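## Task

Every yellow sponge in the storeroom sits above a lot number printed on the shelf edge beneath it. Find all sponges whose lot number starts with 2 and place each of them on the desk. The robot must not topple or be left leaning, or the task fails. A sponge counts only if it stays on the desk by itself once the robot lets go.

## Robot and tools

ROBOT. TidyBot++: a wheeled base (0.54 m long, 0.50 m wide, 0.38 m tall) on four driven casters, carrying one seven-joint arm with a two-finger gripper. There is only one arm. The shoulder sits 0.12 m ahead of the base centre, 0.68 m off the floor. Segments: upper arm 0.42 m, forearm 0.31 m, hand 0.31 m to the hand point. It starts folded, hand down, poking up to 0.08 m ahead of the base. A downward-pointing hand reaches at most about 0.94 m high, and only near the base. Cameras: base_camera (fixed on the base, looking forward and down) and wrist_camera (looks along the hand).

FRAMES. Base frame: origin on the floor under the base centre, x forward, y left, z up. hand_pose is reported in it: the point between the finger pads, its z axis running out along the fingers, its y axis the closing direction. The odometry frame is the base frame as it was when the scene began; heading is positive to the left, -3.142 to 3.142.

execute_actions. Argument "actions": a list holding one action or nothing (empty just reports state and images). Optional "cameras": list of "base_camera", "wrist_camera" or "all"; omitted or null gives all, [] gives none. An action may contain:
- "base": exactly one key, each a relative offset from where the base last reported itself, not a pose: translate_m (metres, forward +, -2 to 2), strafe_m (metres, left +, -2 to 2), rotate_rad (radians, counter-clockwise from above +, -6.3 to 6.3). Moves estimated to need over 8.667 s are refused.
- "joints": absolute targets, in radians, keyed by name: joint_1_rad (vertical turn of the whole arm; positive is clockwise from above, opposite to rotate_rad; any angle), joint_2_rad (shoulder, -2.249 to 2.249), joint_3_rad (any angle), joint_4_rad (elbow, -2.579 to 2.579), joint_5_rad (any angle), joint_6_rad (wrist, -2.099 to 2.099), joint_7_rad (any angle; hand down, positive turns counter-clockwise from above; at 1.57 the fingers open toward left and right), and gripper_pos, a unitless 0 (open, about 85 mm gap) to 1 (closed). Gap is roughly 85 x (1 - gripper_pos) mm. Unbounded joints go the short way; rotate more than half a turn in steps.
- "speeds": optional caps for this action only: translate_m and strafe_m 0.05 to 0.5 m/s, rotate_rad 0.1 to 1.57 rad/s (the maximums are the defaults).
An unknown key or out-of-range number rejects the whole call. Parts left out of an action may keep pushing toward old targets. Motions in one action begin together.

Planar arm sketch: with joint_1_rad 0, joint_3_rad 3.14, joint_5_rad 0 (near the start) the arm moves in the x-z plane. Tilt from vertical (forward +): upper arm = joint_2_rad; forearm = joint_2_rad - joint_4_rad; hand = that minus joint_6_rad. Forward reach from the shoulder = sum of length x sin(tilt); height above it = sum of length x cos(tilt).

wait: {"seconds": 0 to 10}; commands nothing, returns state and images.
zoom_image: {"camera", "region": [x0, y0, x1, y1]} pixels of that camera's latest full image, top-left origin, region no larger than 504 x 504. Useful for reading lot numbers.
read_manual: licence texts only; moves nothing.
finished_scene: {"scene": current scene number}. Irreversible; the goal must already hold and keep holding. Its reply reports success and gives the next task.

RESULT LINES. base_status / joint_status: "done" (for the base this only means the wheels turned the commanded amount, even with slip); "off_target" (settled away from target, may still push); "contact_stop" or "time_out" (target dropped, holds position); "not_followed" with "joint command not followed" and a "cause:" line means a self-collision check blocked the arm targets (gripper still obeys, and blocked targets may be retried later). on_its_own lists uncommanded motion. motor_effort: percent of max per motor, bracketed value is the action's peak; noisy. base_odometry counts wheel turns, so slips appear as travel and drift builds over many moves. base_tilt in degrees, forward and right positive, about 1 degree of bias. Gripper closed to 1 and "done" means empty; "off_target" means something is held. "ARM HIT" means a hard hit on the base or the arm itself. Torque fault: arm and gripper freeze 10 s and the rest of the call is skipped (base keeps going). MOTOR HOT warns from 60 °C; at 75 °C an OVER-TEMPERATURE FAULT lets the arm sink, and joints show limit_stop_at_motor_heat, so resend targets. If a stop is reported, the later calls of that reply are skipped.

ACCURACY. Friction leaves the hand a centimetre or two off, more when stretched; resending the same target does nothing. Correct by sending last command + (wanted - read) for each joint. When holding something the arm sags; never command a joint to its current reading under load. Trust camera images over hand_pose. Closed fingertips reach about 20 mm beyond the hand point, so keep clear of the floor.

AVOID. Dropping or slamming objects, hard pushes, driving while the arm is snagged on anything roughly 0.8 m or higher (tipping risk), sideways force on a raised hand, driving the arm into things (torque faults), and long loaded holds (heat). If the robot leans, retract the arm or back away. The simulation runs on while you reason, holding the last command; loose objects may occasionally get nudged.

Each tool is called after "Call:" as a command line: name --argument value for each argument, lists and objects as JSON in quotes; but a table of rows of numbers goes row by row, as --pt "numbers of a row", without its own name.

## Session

Call:
execute_actions --actions '[]'

Scene clock: 0.00 s.
base_odometry: x=+0.000 y=+0.000 heading=+0.000 (m, m, rad; odometry frame)
base_tilt: forward=-0.4 right=-1.0 (deg)
base_status: not commanded
joint_positions: joint_1_rad=+0.014 joint_2_rad=-0.392 joint_3_rad=+3.110 joint_4_rad=-2.512 joint_5_rad=+0.013 joint_6_rad=-0.844 joint_7_rad=+1.621 gripper_pos=+0.000
joint_status: not commanded
motor_effort: joint_1_rad=+0 joint_2_rad=-1 joint_3_rad=+1 joint_4_rad=+13 joint_5_rad=+1 joint_6_rad=+3 joint_7_rad=+0 (%)
hand_pose: x=+0.2809 y=-0.0002 z=+0.5999 quat_wxyz=(+0.013, +0.995, +0.037, +0.088) (m; base frame)
pictures: base_camera, wrist_camera
camera_calibration (this result's frames):
wrist_camera: T_world_to_cam=[[0.0992458, -0.992857, 0.0662251, -0.0760622], [-0.976026, -0.110087, -0.187761, 0.445291], [0.19371, -0.0460029, -0.97998, 0.672917], [0, 0, 0, 1]] pos_world=[0.311813, 0.00445822, 0.748091]
Images, in order (width x height): base_camera 644x364, wrist_camera 644x476.

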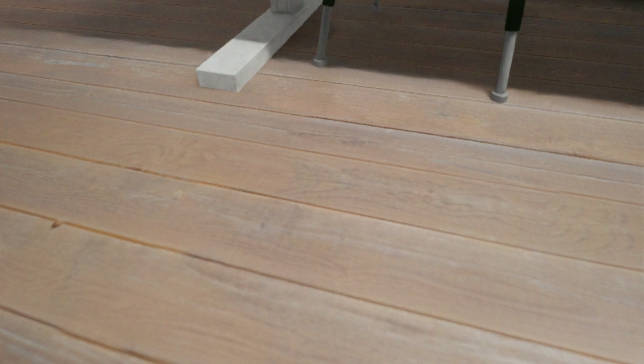

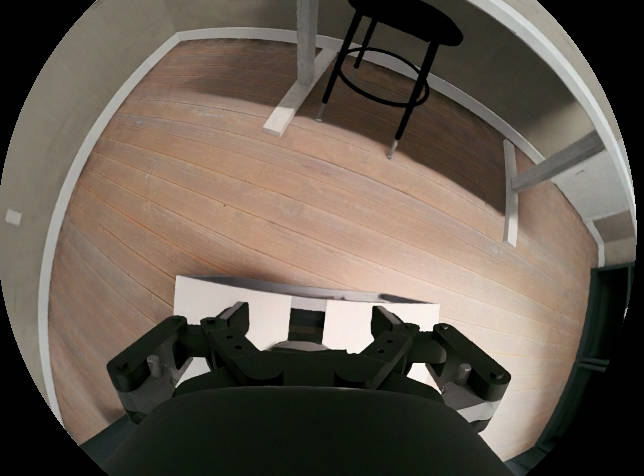

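Call:
execute_actions --actions '[{"joints":{"joint_2_rad":-0.8,"joint_4_rad":-2.5,"joint_6_rad":0.0,"joint_1_rad":1.3,"joint_7_rad":1.57,"joint_3_rad":3.14,"joint_5_rad":0}}]' --cameras '["wrist_camera"]'

Call:
execute_actions --actions '[{"joints":{"joint_1_rad":2.9}}]' --cameras '["wrist_camera"]'

Scene clock: 6.80 s.
base_odometry: x=+0.000 y=+0.000 heading=+0.000 (m, m, rad; odometry frame)
base_tilt: forward=-0.3 right=-1.0 (deg)
base_status: not commanded
joint_positions: joint_1_rad=+1.284 joint_2_rad=-0.781 joint_3_rad=+3.128 joint_4_rad=-2.511 joint_5_rad=+0.013 joint_6_rad=-0.039 joint_7_rad=+1.597 gripper_pos=+0.000
joint_status: all done
motor_effort: joint_1_rad=+1(1) joint_2_rad=+4(3) joint_3_rad=+0(0) joint_4_rad=+19(19) joint_5_rad=+1(1) joint_6_rad=+9(10) joint_7_rad=+0(2) (%)
hand_pose: x=+0.2151 y=-0.3045 z=+0.8689 quat_wxyz=(+0.390, +0.633, -0.446, +0.499) (m; base frame)
pictures: wrist_camera
camera_calibration (this result's frames):
wrist_camera: T_world_to_cam=[[-0.956901, -0.277141, 0.0867995, 0.0377987], [-0.132503, 0.150676, -0.979663, 0.984132], [0.258426, -0.948941, -0.180904, -0.047954], [0, 0, 0, 1]] pos_world=[0.178963, -0.183315, 0.952162]
Images, in order (width x height): wrist_camera 644x476.

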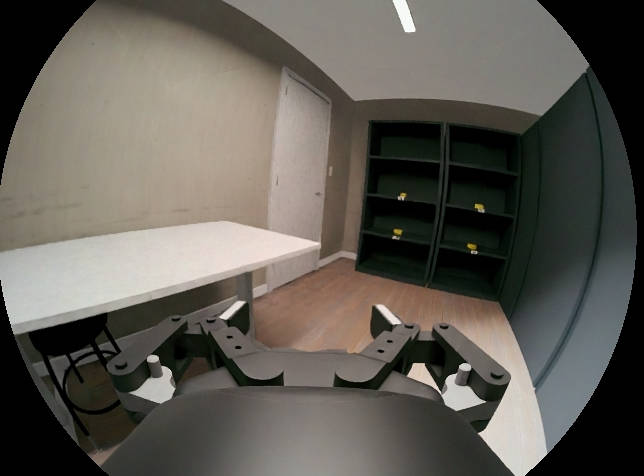

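Scene clock: 9.60 s.
base_odometry: x=+0.000 y=+0.000 heading=+0.000 (m, m, rad; odometry frame)
base_tilt: forward=-0.3 right=-1.0 (deg)
base_status: not commanded
joint_positions: joint_1_rad=+2.884 joint_2_rad=-0.781 joint_3_rad=+3.129 joint_4_rad=-2.511 joint_5_rad=+0.013 joint_6_rad=-0.039 joint_7_rad=+1.597 gripper_pos=+0.000
joint_status: all done
motor_effort: joint_1_rad=+0(1) joint_2_rad=+4(5) joint_3_rad=+1(1) joint_4_rad=+19(19) joint_5_rad=+1(1) joint_6_rad=+10(9) joint_7_rad=+0(1) (%)
hand_pose: x=-0.1883 y=-0.0868 z=+0.8690 quat_wxyz=(+0.630, +0.120, -0.764, +0.068) (m; base frame)
pictures: wrist_camera
camera_calibration (this result's frames):
wrist_camera: T_world_to_cam=[[-0.248297, 0.964867, 0.0859137, -0.0459221], [0.154809, 0.127076, -0.979738, 0.950005], [-0.956234, -0.229965, -0.180922, 0.0965946], [0, 0, 0, 1]] pos_world=[-0.0661043, -0.0542007, 0.952177]
Images, in order (width x height): wrist_camera 644x476.

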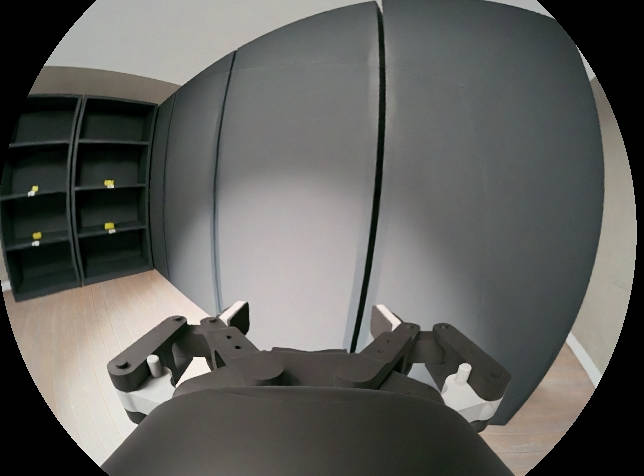

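Call:
execute_actions --actions '[{"base":{"rotate_rad":-1.85},"joints":{"joint_1_rad":1.0}}]' --cameras '[]'

Call:
execute_actions --actions '[{"base":{"translate_m":1.2},"joints":{"joint_1_rad":0.0}}]'

Scene clock: 19.87 s.
base_odometry: x=+0.000 y=+0.000 heading=-1.849 (m, m, rad; odometry frame)
base_tilt: forward=-0.2 right=-1.0 (deg)
base_status: done
joint_positions: joint_1_rad=+1.016 joint_2_rad=-0.782 joint_3_rad=+3.129 joint_4_rad=-2.511 joint_5_rad=+0.013 joint_6_rad=-0.039 joint_7_rad=+1.597 gripper_pos=+0.000
joint_status: all done
motor_effort: joint_1_rad=+1(1) joint_2_rad=+4(5) joint_3_rad=+0(1) joint_4_rad=+20(19) joint_5_rad=+1(1) joint_6_rad=+10(9) joint_7_rad=+1(1) (%)
hand_pose: x=+0.2919 y=-0.2682 z=+0.8694 quat_wxyz=(+0.320, +0.686, -0.357, +0.547) (m; base frame)
pictures: none
No camera images: the call's "cameras" was empty. Leave "cameras" out to get every camera's image.

Scene clock: 23.63 s.
base_odometry: x=-0.332 y=-1.153 heading=-1.850 (m, m, rad; odometry frame)
base_tilt: forward=-0.3 right=-1.1 (deg)
base_status: done
joint_positions: joint_1_rad=+0.016 joint_2_rad=-0.785 joint_3_rad=+3.132 joint_4_rad=-2.509 joint_5_rad=+0.013 joint_6_rad=-0.038 joint_7_rad=+1.597 gripper_pos=+0.000
joint_status: all done
motor_effort: joint_1_rad=+1(1) joint_2_rad=+4(6) joint_3_rad=+0(0) joint_4_rad=+19(20) joint_5_rad=+1(1) joint_6_rad=+10(10) joint_7_rad=+1(0) (%)
hand_pose: x=+0.4379 y=-0.0005 z=+0.8719 quat_wxyz=(+0.018, +0.772, +0.014, +0.636) (m; base frame)
pictures: base_camera, wrist_camera
camera_calibration (this result's frames):
wrist_camera: T_world_to_cam=[[-0.0242379, -0.996217, 0.0834493, -0.0709417], [-0.176527, -0.0778972, -0.981209, 0.991277], [0.983997, -0.0385135, -0.173971, -0.139782], [0, 0, 0, 1]] pos_world=[0.310813, 0.00116088, 0.954251]
Images, in order (width x height): base_camera 644x364, wrist_camera 644x476.

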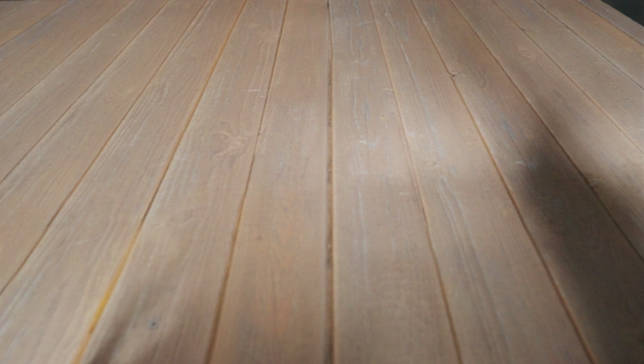

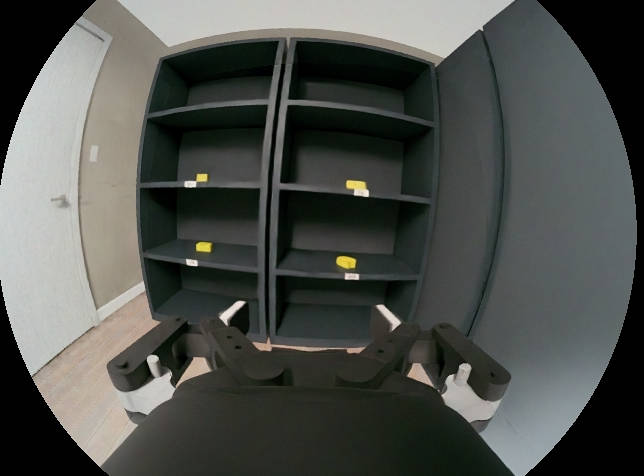

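Call:
execute_actions --actions '[{"base":{"translate_m":0.5},"joints":{"joint_2_rad":0.95,"joint_4_rad":-2.5,"joint_6_rad":1.85,"joint_7_rad":1.57}}]'

Scene clock: 29.53 s.
base_odometry: x=-0.470 y=-1.634 heading=-1.851 (m, m, rad; odometry frame)
base_tilt: forward=-0.3 right=-1.0 (deg)
base_status: done
joint_positions: joint_1_rad=+0.016 joint_2_rad=+0.936 joint_3_rad=+3.132 joint_4_rad=-2.504 joint_5_rad=+0.013 joint_6_rad=+1.809 joint_7_rad=+1.597 gripper_pos=+0.000
joint_status: all done
motor_effort: joint_1_rad=+1(0) joint_2_rad=-32(32) joint_3_rad=-1(0) joint_4_rad=+0(20) joint_5_rad=+1(1) joint_6_rad=+9(11) joint_7_rad=+0(0) (%)
hand_pose: x=+0.6762 y=+0.0001 z=+0.6127 quat_wxyz=(+0.004, +0.728, +0.007, +0.686) (m; base frame)
pictures: base_camera, wrist_camera
camera_calibration (this result's frames):
wrist_camera: T_world_to_cam=[[-0.0230593, -0.998487, 0.049928, -0.0231626], [-0.0438877, -0.0488821, -0.99784, 0.699499], [0.99877, -0.0252007, -0.0426941, -0.509793], [0, 0, 0, 1]] pos_world=[0.539332, -0.00178168, 0.67738]
Images, in order (width x height): base_camera 644x364, wrist_camera 644x476.

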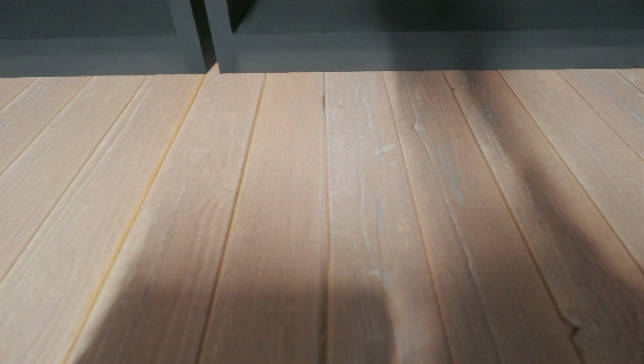

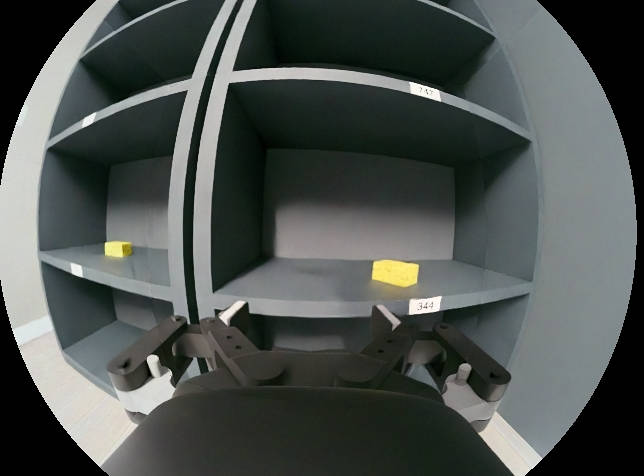

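Call:
execute_actions --actions '[{"base":{"strafe_m":0.5},"speeds":{"strafe_m":0.4}}]'

Scene clock: 50.10 s.
base_odometry: x=+0.011 y=-1.773 heading=-1.851 (m, m, rad; odometry frame)
base_tilt: forward=-0.3 right=-1.0 (deg)
base_status: done
joint_positions: joint_1_rad=+0.006 joint_2_rad=+0.936 joint_3_rad=+3.134 joint_4_rad=-2.504 joint_5_rad=+0.013 joint_6_rad=+1.810 joint_7_rad=+1.597 gripper_pos=+0.000
joint_status: not commanded
motor_effort: joint_1_rad=+1(3) joint_2_rad=-31(32) joint_3_rad=-1(3) joint_4_rad=+0(1) joint_5_rad=+1(2) joint_6_rad=+9(10) joint_7_rad=+1(1) (%)
hand_pose: x=+0.6762 y=+0.0051 z=+0.6129 quat_wxyz=(+0.001, +0.727, +0.010, +0.686) (m; base frame)
pictures: base_camera, wrist_camera
camera_calibration (this result's frames):
wrist_camera: T_world_to_cam=[[-0.0140671, -0.998605, 0.050884, -0.0248723], [-0.0426499, -0.0502435, -0.997826, 0.69913], [0.998991, -0.0162067, -0.0418837, -0.510357], [0, 0, 0, 1]] pos_world=[0.53931, 0.00201789, 0.6775]
Images, in order (width x height): base_camera 644x364, wrist_camera 644x476.

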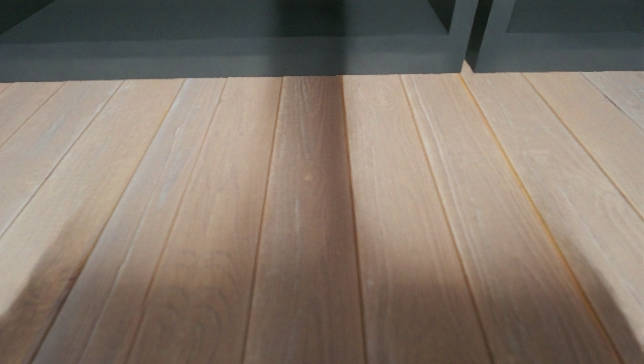

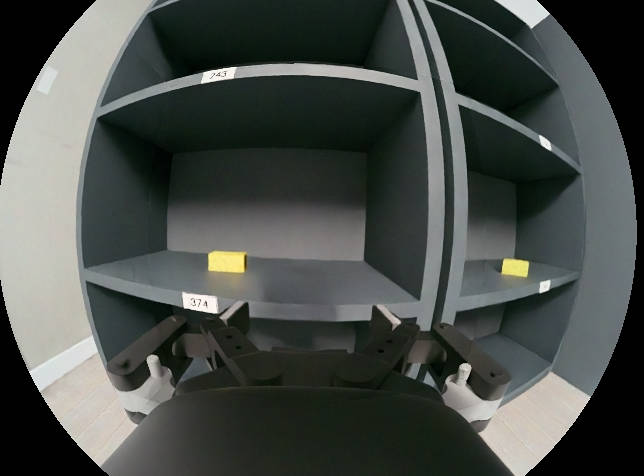

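Call:
zoom_image --camera "wrist_camera" --region '[160, 40, 600, 320]'

Call:
execute_actions --actions '[{"joints":{"joint_2_rad":-0.3,"joint_4_rad":-2.0,"joint_6_rad":0.2}}]'

Region (160, 40, 600, 320) of wrist_camera's 644x476 image, scaled by 1.145; it fills the top 321 rows of this view, and the rest is white.

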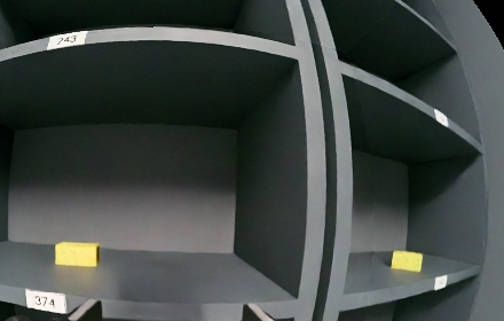

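Scene clock: 54.87 s.
base_odometry: x=+0.011 y=-1.773 heading=-1.851 (m, m, rad; odometry frame)
base_tilt: forward=-0.3 right=-1.0 (deg)
base_status: not commanded
joint_positions: joint_1_rad=+0.006 joint_2_rad=-0.290 joint_3_rad=+3.134 joint_4_rad=-2.010 joint_5_rad=+0.013 joint_6_rad=+0.240 joint_7_rad=+1.597 gripper_pos=+0.000
joint_status: all done
motor_effort: joint_1_rad=+0(1) joint_2_rad=-12(33) joint_3_rad=+0(2) joint_4_rad=+19(19) joint_5_rad=+1(1) joint_6_rad=+10(10) joint_7_rad=+1(0) (%)
hand_pose: x=+0.6194 y=+0.0040 z=+1.0669 quat_wxyz=(+0.014, +0.674, +0.016, +0.739) (m; base frame)
pictures: base_camera, wrist_camera
camera_calibration (this result's frames):
wrist_camera: T_world_to_cam=[[-0.0306654, -0.996936, 0.0719555, -0.0620297], [0.106409, -0.0748364, -0.991502, 1.05067], [0.993849, -0.0227481, 0.108378, -0.591671], [0, 0, 0, 1]] pos_world=[0.474329, 0.00332929, 1.11033]
Images, in order (width x height): base_camera 644x364, wrist_camera 644x476.

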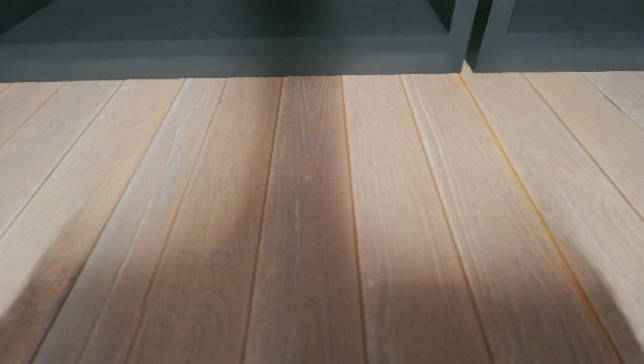

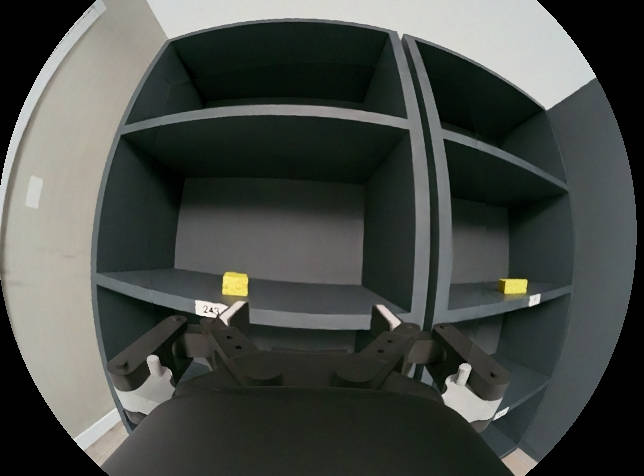

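Call:
execute_actions --actions '[{"base":{"strafe_m":0.14},"speeds":{"strafe_m":0.3},"joints":{"joint_2_rad":-0.3,"joint_4_rad":-1.65,"joint_6_rad":-0.5,"joint_7_rad":1.57}}]'

Scene clock: 72.13 s.
base_odometry: x=+0.145 y=-1.812 heading=-1.851 (m, m, rad; odometry frame)
base_tilt: forward=-0.4 right=-1.0 (deg)
base_status: done
joint_positions: joint_1_rad=+0.006 joint_2_rad=-0.290 joint_3_rad=+3.135 joint_4_rad=-1.659 joint_5_rad=+0.013 joint_6_rad=-0.463 joint_7_rad=+1.597 gripper_pos=+0.000
joint_status: all done
motor_effort: joint_1_rad=+1(3) joint_2_rad=-11(13) joint_3_rad=+0(4) joint_4_rad=+19(21) joint_5_rad=+1(1) joint_6_rad=+10(10) joint_7_rad=+0(0) (%)
hand_pose: x=+0.6072 y=+0.0005 z=+1.0679 quat_wxyz=(+0.015, +0.793, +0.014, +0.609) (m; base frame)
pictures: base_camera, wrist_camera
camera_calibration (this result's frames):
wrist_camera: T_world_to_cam=[[-0.0146459, -0.996701, 0.0798256, -0.0840732], [-0.243174, -0.0738868, -0.967164, 1.239], [0.969872, -0.0335765, -0.24129, -0.191812], [0, 0, 0, 1]] pos_world=[0.486096, 0.00130975, 1.15875]
Images, in order (width x height): base_camera 644x364, wrist_camera 644x476.

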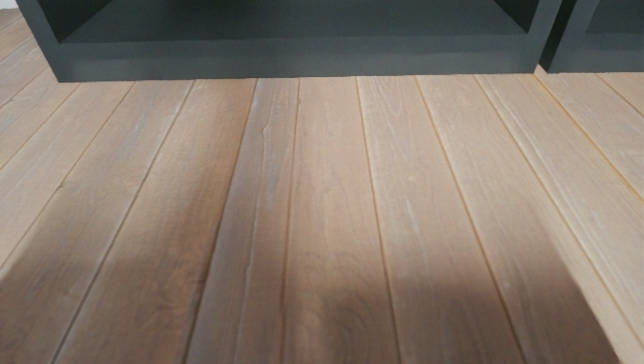

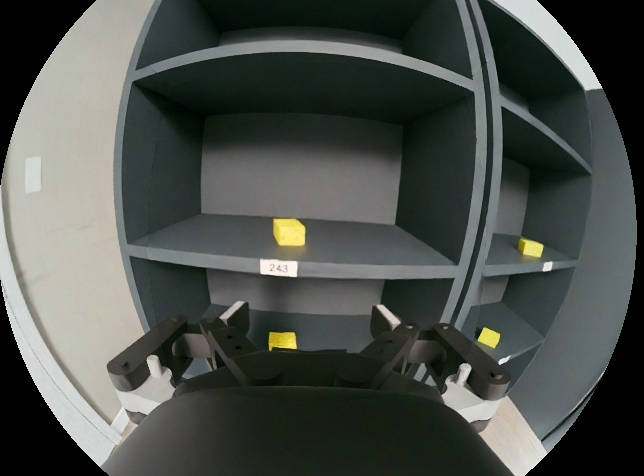

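Call:
execute_actions --actions '[{"base":{"strafe_m":0.045},"speeds":{"strafe_m":0.2}}]' --cameras '[]'

Call:
execute_actions --actions '[{"base":{"translate_m":0.24},"speeds":{"translate_m":0.2}}]'

Scene clock: 79.73 s.
base_odometry: x=+0.189 y=-1.824 heading=-1.851 (m, m, rad; odometry frame)
base_tilt: forward=-0.3 right=-1.0 (deg)
base_status: done
joint_positions: joint_1_rad=+0.006 joint_2_rad=-0.290 joint_3_rad=+3.135 joint_4_rad=-1.659 joint_5_rad=+0.013 joint_6_rad=-0.463 joint_7_rad=+1.597 gripper_pos=+0.000
joint_status: not commanded
motor_effort: joint_1_rad=+0(2) joint_2_rad=-12(13) joint_3_rad=+0(3) joint_4_rad=+19(20) joint_5_rad=+1(2) joint_6_rad=+9(9) joint_7_rad=+0(0) (%)
hand_pose: x=+0.6072 y=+0.0004 z=+1.0679 quat_wxyz=(+0.015, +0.793, +0.014, +0.609) (m; base frame)
pictures: none
No camera images: the call's "cameras" was empty. Leave "cameras" out to get every camera's image.

Scene clock: 81.70 s.
base_odometry: x=+0.122 y=-2.055 heading=-1.851 (m, m, rad; odometry frame)
base_tilt: forward=-0.3 right=-0.9 (deg)
base_status: done
joint_positions: joint_1_rad=+0.006 joint_2_rad=-0.294 joint_3_rad=+3.135 joint_4_rad=-1.658 joint_5_rad=+0.013 joint_6_rad=-0.464 joint_7_rad=+1.597 gripper_pos=+0.000
joint_status: not commanded
motor_effort: joint_1_rad=+1(0) joint_2_rad=-12(15) joint_3_rad=+0(1) joint_4_rad=+19(20) joint_5_rad=+1(1) joint_6_rad=+9(10) joint_7_rad=+1(0) (%)
hand_pose: x=+0.6057 y=+0.0004 z=+1.0701 quat_wxyz=(+0.015, +0.792, +0.014, +0.611) (m; base frame)
pictures: base_camera, wrist_camera
camera_calibration (this result's frames):
wrist_camera: T_world_to_cam=[[-0.0152287, -0.996704, 0.0796809, -0.0839176], [-0.239251, -0.073743, -0.968153, 1.23946], [0.970838, -0.0338074, -0.237339, -0.194678], [0, 0, 0, 1]] pos_world=[0.484264, 0.00117861, 1.16047]
Images, in order (width x height): base_camera 644x364, wrist_camera 644x476.

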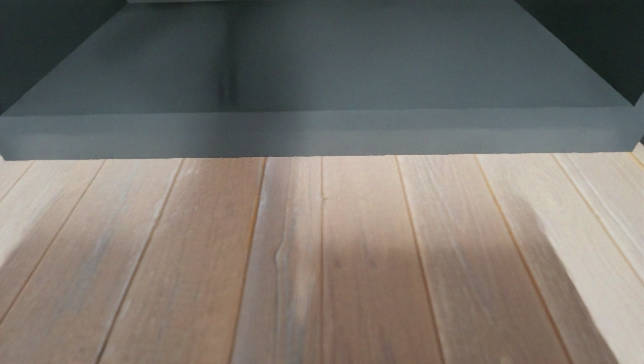

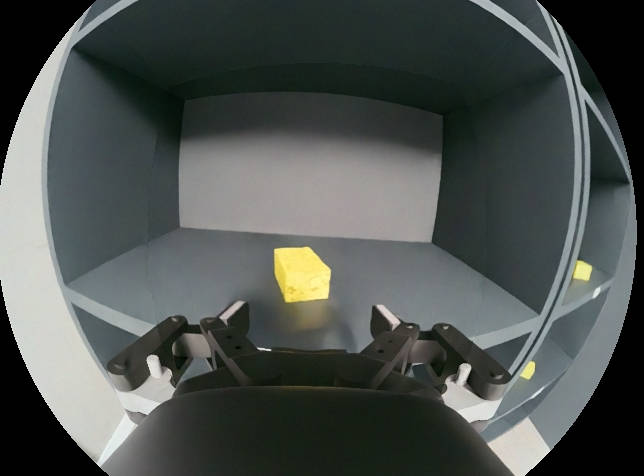

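Call:
execute_actions --actions '[{"base":{"translate_m":0.09},"speeds":{"translate_m":0.1},"joints":{"joint_2_rad":-0.26}}]'

Scene clock: 92.03 s.
base_odometry: x=+0.098 y=-2.142 heading=-1.851 (m, m, rad; odometry frame)
base_tilt: forward=-0.3 right=-1.0 (deg)
base_status: done
joint_positions: joint_1_rad=+0.006 joint_2_rad=-0.266 joint_3_rad=+3.135 joint_4_rad=-1.657 joint_5_rad=+0.013 joint_6_rad=-0.464 joint_7_rad=+1.597 gripper_pos=+0.000
joint_status: all done
motor_effort: joint_1_rad=+1(1) joint_2_rad=-13(15) joint_3_rad=+0(1) joint_4_rad=+20(20) joint_5_rad=+1(1) joint_6_rad=+10(9) joint_7_rad=+0(0) (%)
hand_pose: x=+0.6165 y=+0.0003 z=+1.0568 quat_wxyz=(+0.014, +0.800, +0.014, +0.600) (m; base frame)
pictures: base_camera, wrist_camera
camera_calibration (this result's frames):
wrist_camera: T_world_to_cam=[[-0.0130523, -0.996717, 0.0799022, -0.0843332], [-0.265568, -0.0735837, -0.96128, 1.23812], [0.964004, -0.0337663, -0.263735, -0.17615], [0, 0, 0, 1]] pos_world=[0.497513, 0.00110115, 1.15046]
Images, in order (width x height): base_camera 644x364, wrist_camera 644x476.

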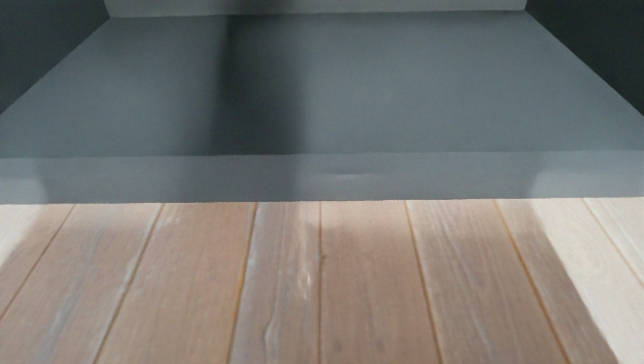

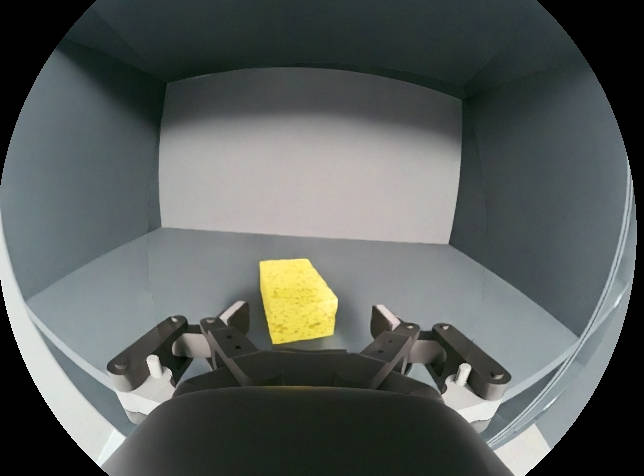

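Call:
execute_actions --actions '[{"base":{"strafe_m":0.012},"speeds":{"strafe_m":0.05},"joints":{"joint_2_rad":-0.225}}]' --cameras '[]'

Call:
execute_actions --actions '[{"base":{"translate_m":0.065},"speeds":{"translate_m":0.07}}]'

Scene clock: 96.67 s.
base_odometry: x=+0.109 y=-2.145 heading=-1.851 (m, m, rad; odometry frame)
base_tilt: forward=-0.3 right=-1.0 (deg)
base_status: done
joint_positions: joint_1_rad=+0.006 joint_2_rad=-0.239 joint_3_rad=+3.136 joint_4_rad=-1.657 joint_5_rad=+0.013 joint_6_rad=-0.464 joint_7_rad=+1.597 gripper_pos=+0.000
joint_status: all done
motor_effort: joint_1_rad=+1(1) joint_2_rad=-14(14) joint_3_rad=+0(3) joint_4_rad=+19(20) joint_5_rad=+1(1) joint_6_rad=+10(9) joint_7_rad=+0(0) (%)
hand_pose: x=+0.6263 y=-0.0003 z=+1.0435 quat_wxyz=(+0.014, +0.808, +0.014, +0.589) (m; base frame)
pictures: none
No camera images: the call's "cameras" was empty. Leave "cameras" out to get every camera's image.

Scene clock: 98.10 s.
base_odometry: x=+0.091 y=-2.208 heading=-1.851 (m, m, rad; odometry frame)
base_tilt: forward=-0.4 right=-1.0 (deg)
base_status: done
joint_positions: joint_1_rad=+0.006 joint_2_rad=-0.234 joint_3_rad=+3.136 joint_4_rad=-1.656 joint_5_rad=+0.013 joint_6_rad=-0.464 joint_7_rad=+1.597 gripper_pos=+0.000
joint_status: not commanded
motor_effort: joint_1_rad=+0(0) joint_2_rad=-12(16) joint_3_rad=+1(1) joint_4_rad=+18(20) joint_5_rad=+1(1) joint_6_rad=+9(10) joint_7_rad=+0(0) (%)
hand_pose: x=+0.6283 y=-0.0003 z=+1.0409 quat_wxyz=(+0.014, +0.809, +0.014, +0.587) (m; base frame)
pictures: base_camera, wrist_camera
camera_calibration (this result's frames):
wrist_camera: T_world_to_cam=[[-0.0113551, -0.996742, 0.0798546, -0.0845027], [-0.296124, -0.0729255, -0.952362, 1.23579], [0.955082, -0.034461, -0.294331, -0.154287], [0, 0, 0, 1]] pos_world=[0.512342, 0.000576067, 1.13825]
Images, in order (width x height): base_camera 644x364, wrist_camera 644x476.

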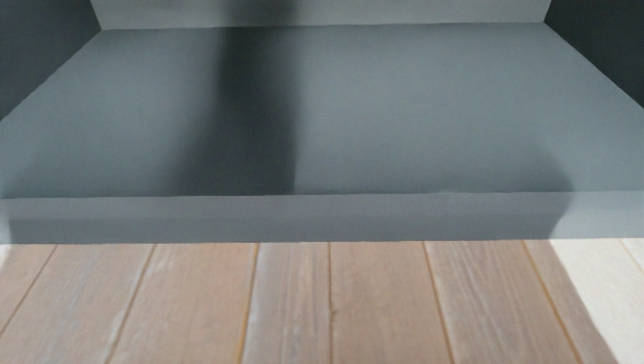

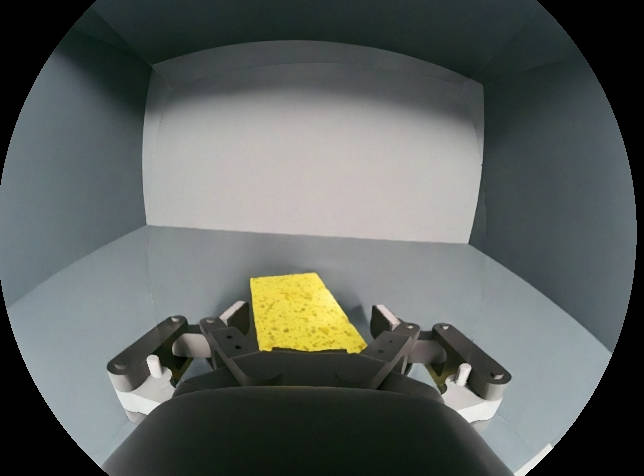

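Sponge is between the fingers. Close.

Call:
execute_actions --actions '[{"joints":{"gripper_pos":1.0}}]'

Call:
execute_actions --actions '[{"joints":{"joint_2_rad":-0.3}}]' --cameras '["wrist_camera"]'

Scene clock: 117.53 s.
base_odometry: x=+0.091 y=-2.208 heading=-1.851 (m, m, rad; odometry frame)
base_tilt: forward=-0.3 right=-1.0 (deg)
base_status: not commanded
joint_positions: joint_1_rad=+0.006 joint_2_rad=-0.235 joint_3_rad=+3.136 joint_4_rad=-1.634 joint_5_rad=+0.013 joint_6_rad=-0.464 joint_7_rad=+1.597 gripper_pos=+0.999
joint_status: all done
motor_effort: joint_1_rad=+1(3) joint_2_rad=-12(16) joint_3_rad=+1(3) joint_4_rad=+17(19) joint_5_rad=+1(1) joint_6_rad=+7(9) joint_7_rad=-1(1) (%)
hand_pose: x=+0.6289 y=-0.0002 z=+1.0548 quat_wxyz=(+0.014, +0.802, +0.014, +0.596) (m; base frame)
pictures: base_camera, wrist_camera
camera_calibration (this result's frames):
wrist_camera: T_world_to_cam=[[-0.0131698, -0.996758, 0.0793788, -0.0839127], [-0.273661, -0.0727617, -0.95907, 1.24223], [0.961736, -0.0343537, -0.271816, -0.178693], [0, 0, 0, 1]] pos_world=[0.510701, 0.000607372, 1.14947]
Images, in order (width x height): base_camera 644x364, wrist_camera 644x476.

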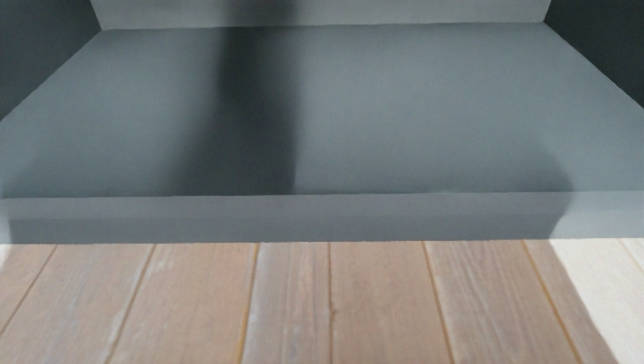

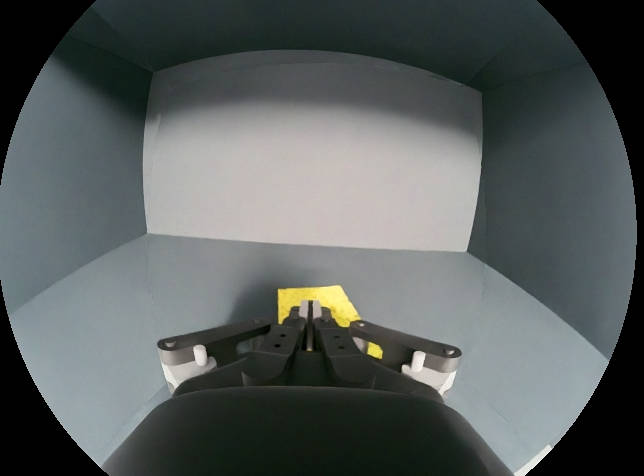

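Scene clock: 118.43 s.
base_odometry: x=+0.091 y=-2.208 heading=-1.851 (m, m, rad; odometry frame)
base_tilt: forward=-0.3 right=-0.9 (deg)
base_status: not commanded
joint_positions: joint_1_rad=+0.006 joint_2_rad=-0.288 joint_3_rad=+3.136 joint_4_rad=-1.645 joint_5_rad=+0.013 joint_6_rad=-0.464 joint_7_rad=+1.597 gripper_pos=+0.999
joint_status: all done
motor_effort: joint_1_rad=+0(1) joint_2_rad=-12(16) joint_3_rad=+0(0) joint_4_rad=+19(20) joint_5_rad=+1(1) joint_6_rad=+9(9) joint_7_rad=+0(0) (%)
hand_pose: x=+0.6083 y=-0.0001 z=+1.0753 quat_wxyz=(+0.015, +0.789, +0.013, +0.614) (m; base frame)
pictures: wrist_camera
camera_calibration (this result's frames):
wrist_camera: T_world_to_cam=[[-0.0165936, -0.996734, 0.0790311, -0.0832423], [-0.232136, -0.0730417, -0.969937, 1.24261], [0.972542, -0.0344407, -0.230166, -0.20469], [0, 0, 0, 1]] pos_world=[0.486142, 0.000742045, 1.16472]
Images, in order (width x height): wrist_camera 644x476.

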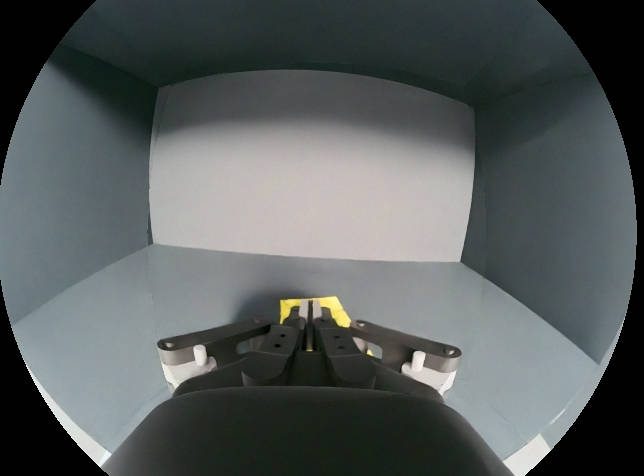

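Call:
execute_actions --actions '[{"joints":{"gripper_pos":0.0}}]' --cameras '["wrist_camera"]'

Call:
zoom_image --camera "wrist_camera" --region '[180, 230, 440, 400]'

Scene clock: 123.20 s.
base_odometry: x=+0.091 y=-2.208 heading=-1.851 (m, m, rad; odometry frame)
base_tilt: forward=-0.3 right=-1.0 (deg)
base_status: not commanded
joint_positions: joint_1_rad=+0.006 joint_2_rad=-0.288 joint_3_rad=+3.136 joint_4_rad=-1.645 joint_5_rad=+0.013 joint_6_rad=-0.464 joint_7_rad=+1.597 gripper_pos=+0.000
joint_status: all done
motor_effort: joint_1_rad=+0(1) joint_2_rad=-11(11) joint_3_rad=+0(1) joint_4_rad=+20(19) joint_5_rad=+1(1) joint_6_rad=+9(10) joint_7_rad=+0(1) (%)
hand_pose: x=+0.6083 y=-0.0001 z=+1.0753 quat_wxyz=(+0.015, +0.789, +0.013, +0.614) (m; base frame)
pictures: wrist_camera
camera_calibration (this result's frames):
wrist_camera: T_world_to_cam=[[-0.0165937, -0.996734, 0.079031, -0.0832422], [-0.232136, -0.0730417, -0.969937, 1.24261], [0.972542, -0.0344408, -0.230166, -0.20469], [0, 0, 0, 1]] pos_world=[0.486142, 0.000742038, 1.16472]
Images, in order (width x height): wrist_camera 644x476.

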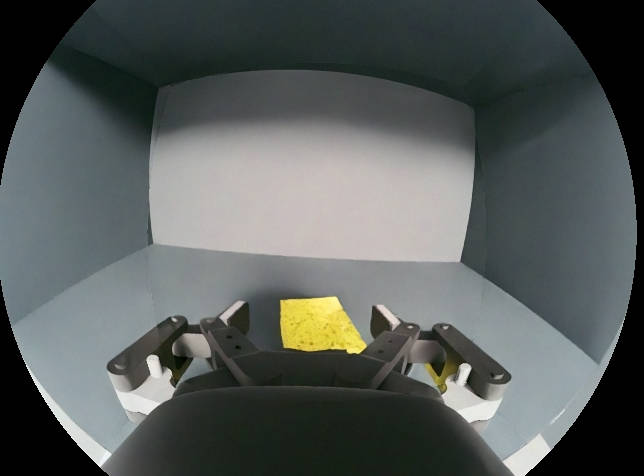

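Region (180, 230, 440, 400) of wrist_camera's 644x476 image, scaled by 1.938; it fills the top 330 rows of this view, and the rest is white.

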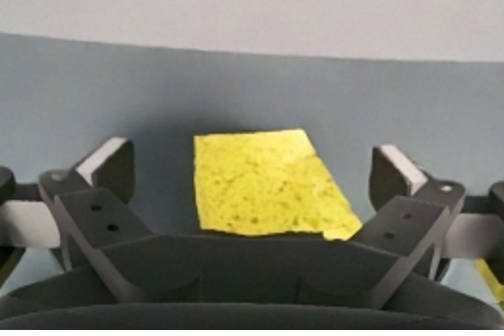

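Call:
execute_actions --actions '[{"base":{"translate_m":-0.03},"speeds":{"translate_m":0.05}}]' --cameras '[]'

Call:
execute_actions --actions '[{"base":{"strafe_m":-0.008},"speeds":{"strafe_m":0.05},"joints":{"joint_2_rad":-0.2}}]' --cameras '["wrist_camera"]'

Scene clock: 132.03 s.
base_odometry: x=+0.100 y=-2.179 heading=-1.851 (m, m, rad; odometry frame)
base_tilt: forward=-0.3 right=-1.0 (deg)
base_status: done
joint_positions: joint_1_rad=+0.006 joint_2_rad=-0.291 joint_3_rad=+3.136 joint_4_rad=-1.645 joint_5_rad=+0.013 joint_6_rad=-0.464 joint_7_rad=+1.597 gripper_pos=+0.000
joint_status: not commanded
motor_effort: joint_1_rad=+1(2) joint_2_rad=-12(16) joint_3_rad=+0(1) joint_4_rad=+19(19) joint_5_rad=+1(1) joint_6_rad=+9(9) joint_7_rad=+1(1) (%)
hand_pose: x=+0.6069 y=-0.0001 z=+1.0769 quat_wxyz=(+0.015, +0.788, +0.013, +0.615) (m; base frame)
pictures: none
No camera images: the call's "cameras" was empty. Leave "cameras" out to get every camera's image.

Scene clock: 133.03 s.
base_odometry: x=+0.092 y=-2.177 heading=-1.851 (m, m, rad; odometry frame)
base_tilt: forward=-0.3 right=-1.0 (deg)
base_status: done
joint_positions: joint_1_rad=+0.005 joint_2_rad=-0.206 joint_3_rad=+3.138 joint_4_rad=-1.646 joint_5_rad=+0.013 joint_6_rad=-0.464 joint_7_rad=+1.597 gripper_pos=+0.000
joint_status: all done
motor_effort: joint_1_rad=+0(2) joint_2_rad=-15(18) joint_3_rad=+0(3) joint_4_rad=+19(20) joint_5_rad=+1(2) joint_6_rad=+9(9) joint_7_rad=+0(0) (%)
hand_pose: x=+0.6388 y=-0.0010 z=+1.0330 quat_wxyz=(+0.014, +0.814, +0.013, +0.580) (m; base frame)
pictures: wrist_camera
camera_calibration (this result's frames):
wrist_camera: T_world_to_cam=[[-0.0112506, -0.99678, 0.0793865, -0.084118], [-0.312239, -0.0719198, -0.947277, 1.2364], [0.949937, -0.035445, -0.310424, -0.146731], [0, 0, 0, 1]] pos_world=[0.524491, -0.000126413, 1.13234]
Images, in order (width x height): wrist_camera 644x476.

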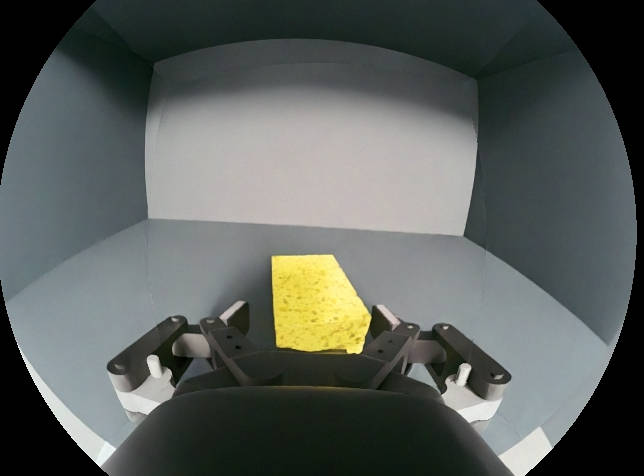

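Call:
execute_actions --actions '[{"base":{"strafe_m":-0.013},"speeds":{"strafe_m":0.05},"joints":{"joint_2_rad":-0.165}}]' --cameras '["wrist_camera"]'

Scene clock: 137.13 s.
base_odometry: x=+0.079 y=-2.173 heading=-1.850 (m, m, rad; odometry frame)
base_tilt: forward=-0.3 right=-1.0 (deg)
base_status: done
joint_positions: joint_1_rad=+0.005 joint_2_rad=-0.179 joint_3_rad=+3.139 joint_4_rad=-1.646 joint_5_rad=+0.013 joint_6_rad=-0.464 joint_7_rad=+1.597 gripper_pos=+0.000
joint_status: all done
motor_effort: joint_1_rad=+1(2) joint_2_rad=-16(18) joint_3_rad=+1(3) joint_4_rad=+18(20) joint_5_rad=+1(1) joint_6_rad=+9(9) joint_7_rad=+0(1) (%)
hand_pose: x=+0.6480 y=-0.0018 z=+1.0188 quat_wxyz=(+0.014, +0.822, +0.013, +0.569) (m; base frame)
pictures: wrist_camera
camera_calibration (this result's frames):
wrist_camera: T_world_to_cam=[[-0.0103531, -0.996799, 0.0792769, -0.0841497], [-0.33779, -0.0711342, -0.93853, 1.23345], [0.941165, -0.0364956, -0.335972, -0.128224], [0, 0, 0, 1]] pos_world=[0.536455, -0.000819346, 1.12122]
Images, in order (width x height): wrist_camera 644x476.

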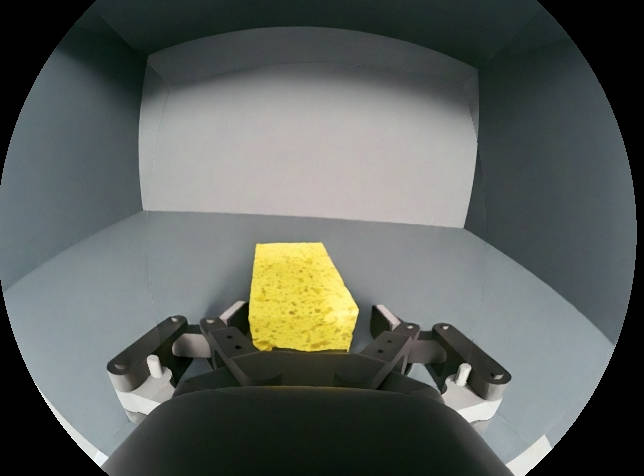

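Call:
execute_actions --actions '[{"base":{"strafe_m":0.006},"speeds":{"strafe_m":0.05}}]' --cameras '[]'

Call:
execute_actions --actions '[{"base":{"translate_m":0.025},"speeds":{"translate_m":0.05}}]' --cameras '["wrist_camera"]'

Call:
execute_actions --actions '[{"joints":{"gripper_pos":0.45}}]' --cameras '["wrist_camera"]'

Scene clock: 142.97 s.
base_odometry: x=+0.085 y=-2.175 heading=-1.850 (m, m, rad; odometry frame)
base_tilt: forward=-0.3 right=-1.0 (deg)
base_status: done
joint_positions: joint_1_rad=+0.005 joint_2_rad=-0.179 joint_3_rad=+3.139 joint_4_rad=-1.646 joint_5_rad=+0.013 joint_6_rad=-0.464 joint_7_rad=+1.597 gripper_pos=+0.000
joint_status: not commanded
motor_effort: joint_1_rad=+1(3) joint_2_rad=-15(19) joint_3_rad=+0(3) joint_4_rad=+19(21) joint_5_rad=+1(2) joint_6_rad=+9(10) joint_7_rad=+1(0) (%)
hand_pose: x=+0.6481 y=-0.0017 z=+1.0187 quat_wxyz=(+0.014, +0.822, +0.013, +0.569) (m; base frame)
pictures: none
No camera images: the call's "cameras" was empty. Leave "cameras" out to get every camera's image.

Scene clock: 143.93 s.
base_odometry: x=+0.078 y=-2.199 heading=-1.851 (m, m, rad; odometry frame)
base_tilt: forward=-0.3 right=-0.9 (deg)
base_status: done
joint_positions: joint_1_rad=+0.005 joint_2_rad=-0.175 joint_3_rad=+3.139 joint_4_rad=-1.646 joint_5_rad=+0.013 joint_6_rad=-0.464 joint_7_rad=+1.597 gripper_pos=+0.000
joint_status: not commanded
motor_effort: joint_1_rad=+0(1) joint_2_rad=-16(19) joint_3_rad=+0(0) joint_4_rad=+19(20) joint_5_rad=+1(1) joint_6_rad=+8(9) joint_7_rad=+0(0) (%)
hand_pose: x=+0.6493 y=-0.0017 z=+1.0167 quat_wxyz=(+0.014, +0.823, +0.013, +0.567) (m; base frame)
pictures: wrist_camera
camera_calibration (this result's frames):
wrist_camera: T_world_to_cam=[[-0.00983072, -0.996801, 0.0793205, -0.0842465], [-0.34167, -0.0712017, -0.937119, 1.23296], [0.939769, -0.0363139, -0.339876, -0.125248], [0, 0, 0, 1]] pos_world=[0.538142, -0.00073613, 1.11955]
Images, in order (width x height): wrist_camera 644x476.

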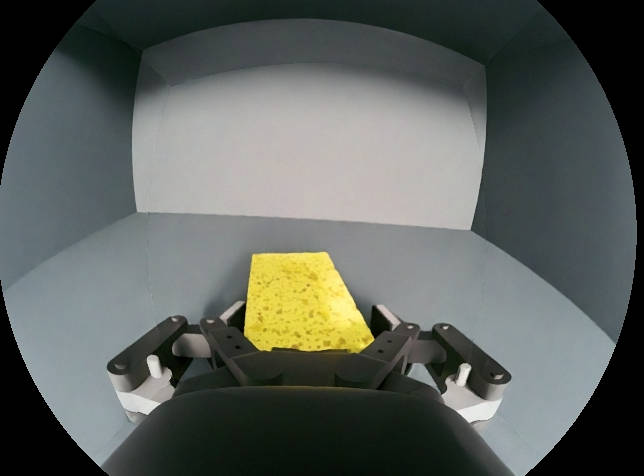

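Scene clock: 144.73 s.
base_odometry: x=+0.078 y=-2.199 heading=-1.851 (m, m, rad; odometry frame)
base_tilt: forward=-0.3 right=-1.0 (deg)
base_status: not commanded
joint_positions: joint_1_rad=+0.005 joint_2_rad=-0.175 joint_3_rad=+3.139 joint_4_rad=-1.644 joint_5_rad=+0.013 joint_6_rad=-0.464 joint_7_rad=+1.596 gripper_pos=+0.366
joint_status: gripper_pos off_target (ended at +0.366, target +0.450)
motor_effort: joint_1_rad=+0(1) joint_2_rad=-14(17) joint_3_rad=+0(1) joint_4_rad=+16(19) joint_5_rad=+1(1) joint_6_rad=+6(9) joint_7_rad=+1(1) (%)
hand_pose: x=+0.6495 y=-0.0017 z=+1.0180 quat_wxyz=(+0.014, +0.823, +0.013, +0.568) (m; base frame)
pictures: wrist_camera
camera_calibration (this result's frames):
wrist_camera: T_world_to_cam=[[-0.0102159, -0.996843, 0.0787373, -0.083505], [-0.339655, -0.0706004, -0.937897, 1.23377], [0.940495, -0.0363249, -0.337861, -0.127555], [0, 0, 0, 1]] pos_world=[0.538167, -0.000770256, 1.12063]
Images, in order (width x height): wrist_camera 644x476.

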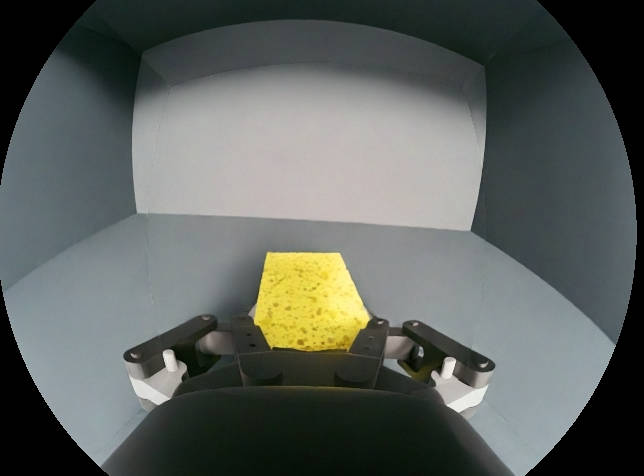

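Call:
execute_actions --actions '[{"joints":{"gripper_pos":0.6,"joint_2_rad":-0.26}}]' --cameras '["wrist_camera"]'

Scene clock: 148.73 s.
base_odometry: x=+0.078 y=-2.199 heading=-1.851 (m, m, rad; odometry frame)
base_tilt: forward=-0.3 right=-1.0 (deg)
base_status: not commanded
joint_positions: joint_1_rad=+0.005 joint_2_rad=-0.251 joint_3_rad=+3.139 joint_4_rad=-1.648 joint_5_rad=+0.013 joint_6_rad=-0.464 joint_7_rad=+1.595 gripper_pos=+0.366
joint_status: gripper_pos off_target (ended at +0.366, target +0.600); the others done
motor_effort: joint_1_rad=+0(1) joint_2_rad=-13(19) joint_3_rad=+0(0) joint_4_rad=+19(21) joint_5_rad=+1(1) joint_6_rad=+10(10) joint_7_rad=+1(1) (%)
hand_pose: x=+0.6225 y=-0.0016 z=+1.0548 quat_wxyz=(+0.014, +0.802, +0.012, +0.597) (m; base frame)
pictures: wrist_camera
camera_calibration (this result's frames):
wrist_camera: T_world_to_cam=[[-0.0160747, -0.996869, 0.077424, -0.0814981], [-0.27163, -0.070168, -0.95984, 1.23985], [0.962267, -0.0364599, -0.269652, -0.175225], [0, 0, 0, 1]] pos_world=[0.504083, -0.000634094, 1.14911]
Images, in order (width x height): wrist_camera 644x476.

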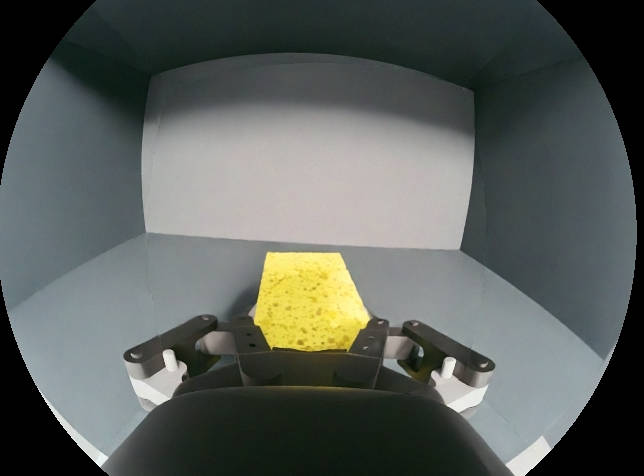

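Call:
execute_actions --actions '[{"base":{"translate_m":-0.35},"speeds":{"translate_m":0.3}}]' --cameras '[]'

Call:
execute_actions --actions '[{"joints":{"joint_1_rad":0.7}}]' --cameras '["wrist_camera"]'

Scene clock: 156.50 s.
base_odometry: x=+0.175 y=-1.862 heading=-1.850 (m, m, rad; odometry frame)
base_tilt: forward=-0.3 right=-1.0 (deg)
base_status: done
joint_positions: joint_1_rad=+0.005 joint_2_rad=-0.256 joint_3_rad=+3.139 joint_4_rad=-1.648 joint_5_rad=+0.013 joint_6_rad=-0.465 joint_7_rad=+1.595 gripper_pos=+0.366
joint_status: not commanded
motor_effort: joint_1_rad=+1(1) joint_2_rad=-14(17) joint_3_rad=-1(2) joint_4_rad=+19(20) joint_5_rad=+1(1) joint_6_rad=+9(9) joint_7_rad=+0(0) (%)
hand_pose: x=+0.6204 y=-0.0015 z=+1.0570 quat_wxyz=(+0.014, +0.801, +0.012, +0.599) (m; base frame)
pictures: none
No camera images: the call's "cameras" was empty. Leave "cameras" out to get every camera's image.

Scene clock: 158.47 s.
base_odometry: x=+0.175 y=-1.862 heading=-1.850 (m, m, rad; odometry frame)
base_tilt: forward=-0.3 right=-1.0 (deg)
base_status: not commanded
joint_positions: joint_1_rad=+0.685 joint_2_rad=-0.256 joint_3_rad=+3.140 joint_4_rad=-1.648 joint_5_rad=+0.013 joint_6_rad=-0.465 joint_7_rad=+1.595 gripper_pos=+0.366
joint_status: all done
motor_effort: joint_1_rad=+1(1) joint_2_rad=-13(13) joint_3_rad=-1(1) joint_4_rad=+20(19) joint_5_rad=+1(1) joint_6_rad=+9(10) joint_7_rad=+0(0) (%)
hand_pose: x=+0.5076 y=-0.3169 z=+1.0570 quat_wxyz=(+0.213, +0.759, -0.256, +0.560) (m; base frame)
pictures: wrist_camera
camera_calibration (this result's frames):
wrist_camera: T_world_to_cam=[[-0.640227, -0.764303, 0.0771403, -0.00705007], [-0.252025, 0.114122, -0.960968, 1.23836], [0.725667, -0.634679, -0.265688, -0.149247], [0, 0, 0, 1]] pos_world=[0.415888, -0.241437, 1.15092]
Images, in order (width x height): wrist_camera 644x476.

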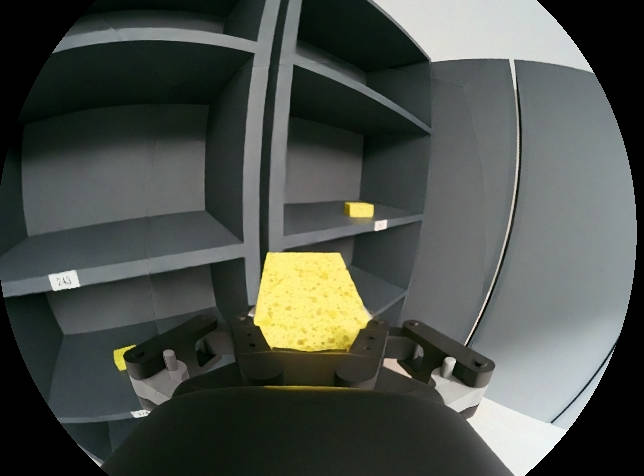

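Call:
zoom_image --camera "wrist_camera" --region '[340, 195, 420, 245]'

Region (340, 195, 420, 245) of wrist_camera's 644x476 image, scaled by 6.300; it fills the top 315 rows of this view, and the rest is white.

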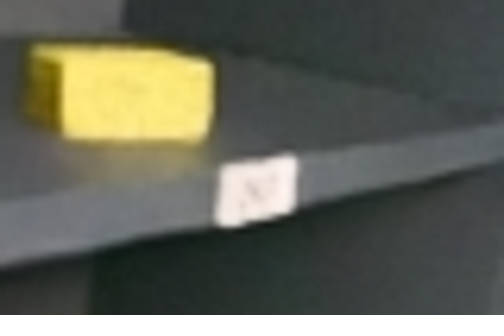

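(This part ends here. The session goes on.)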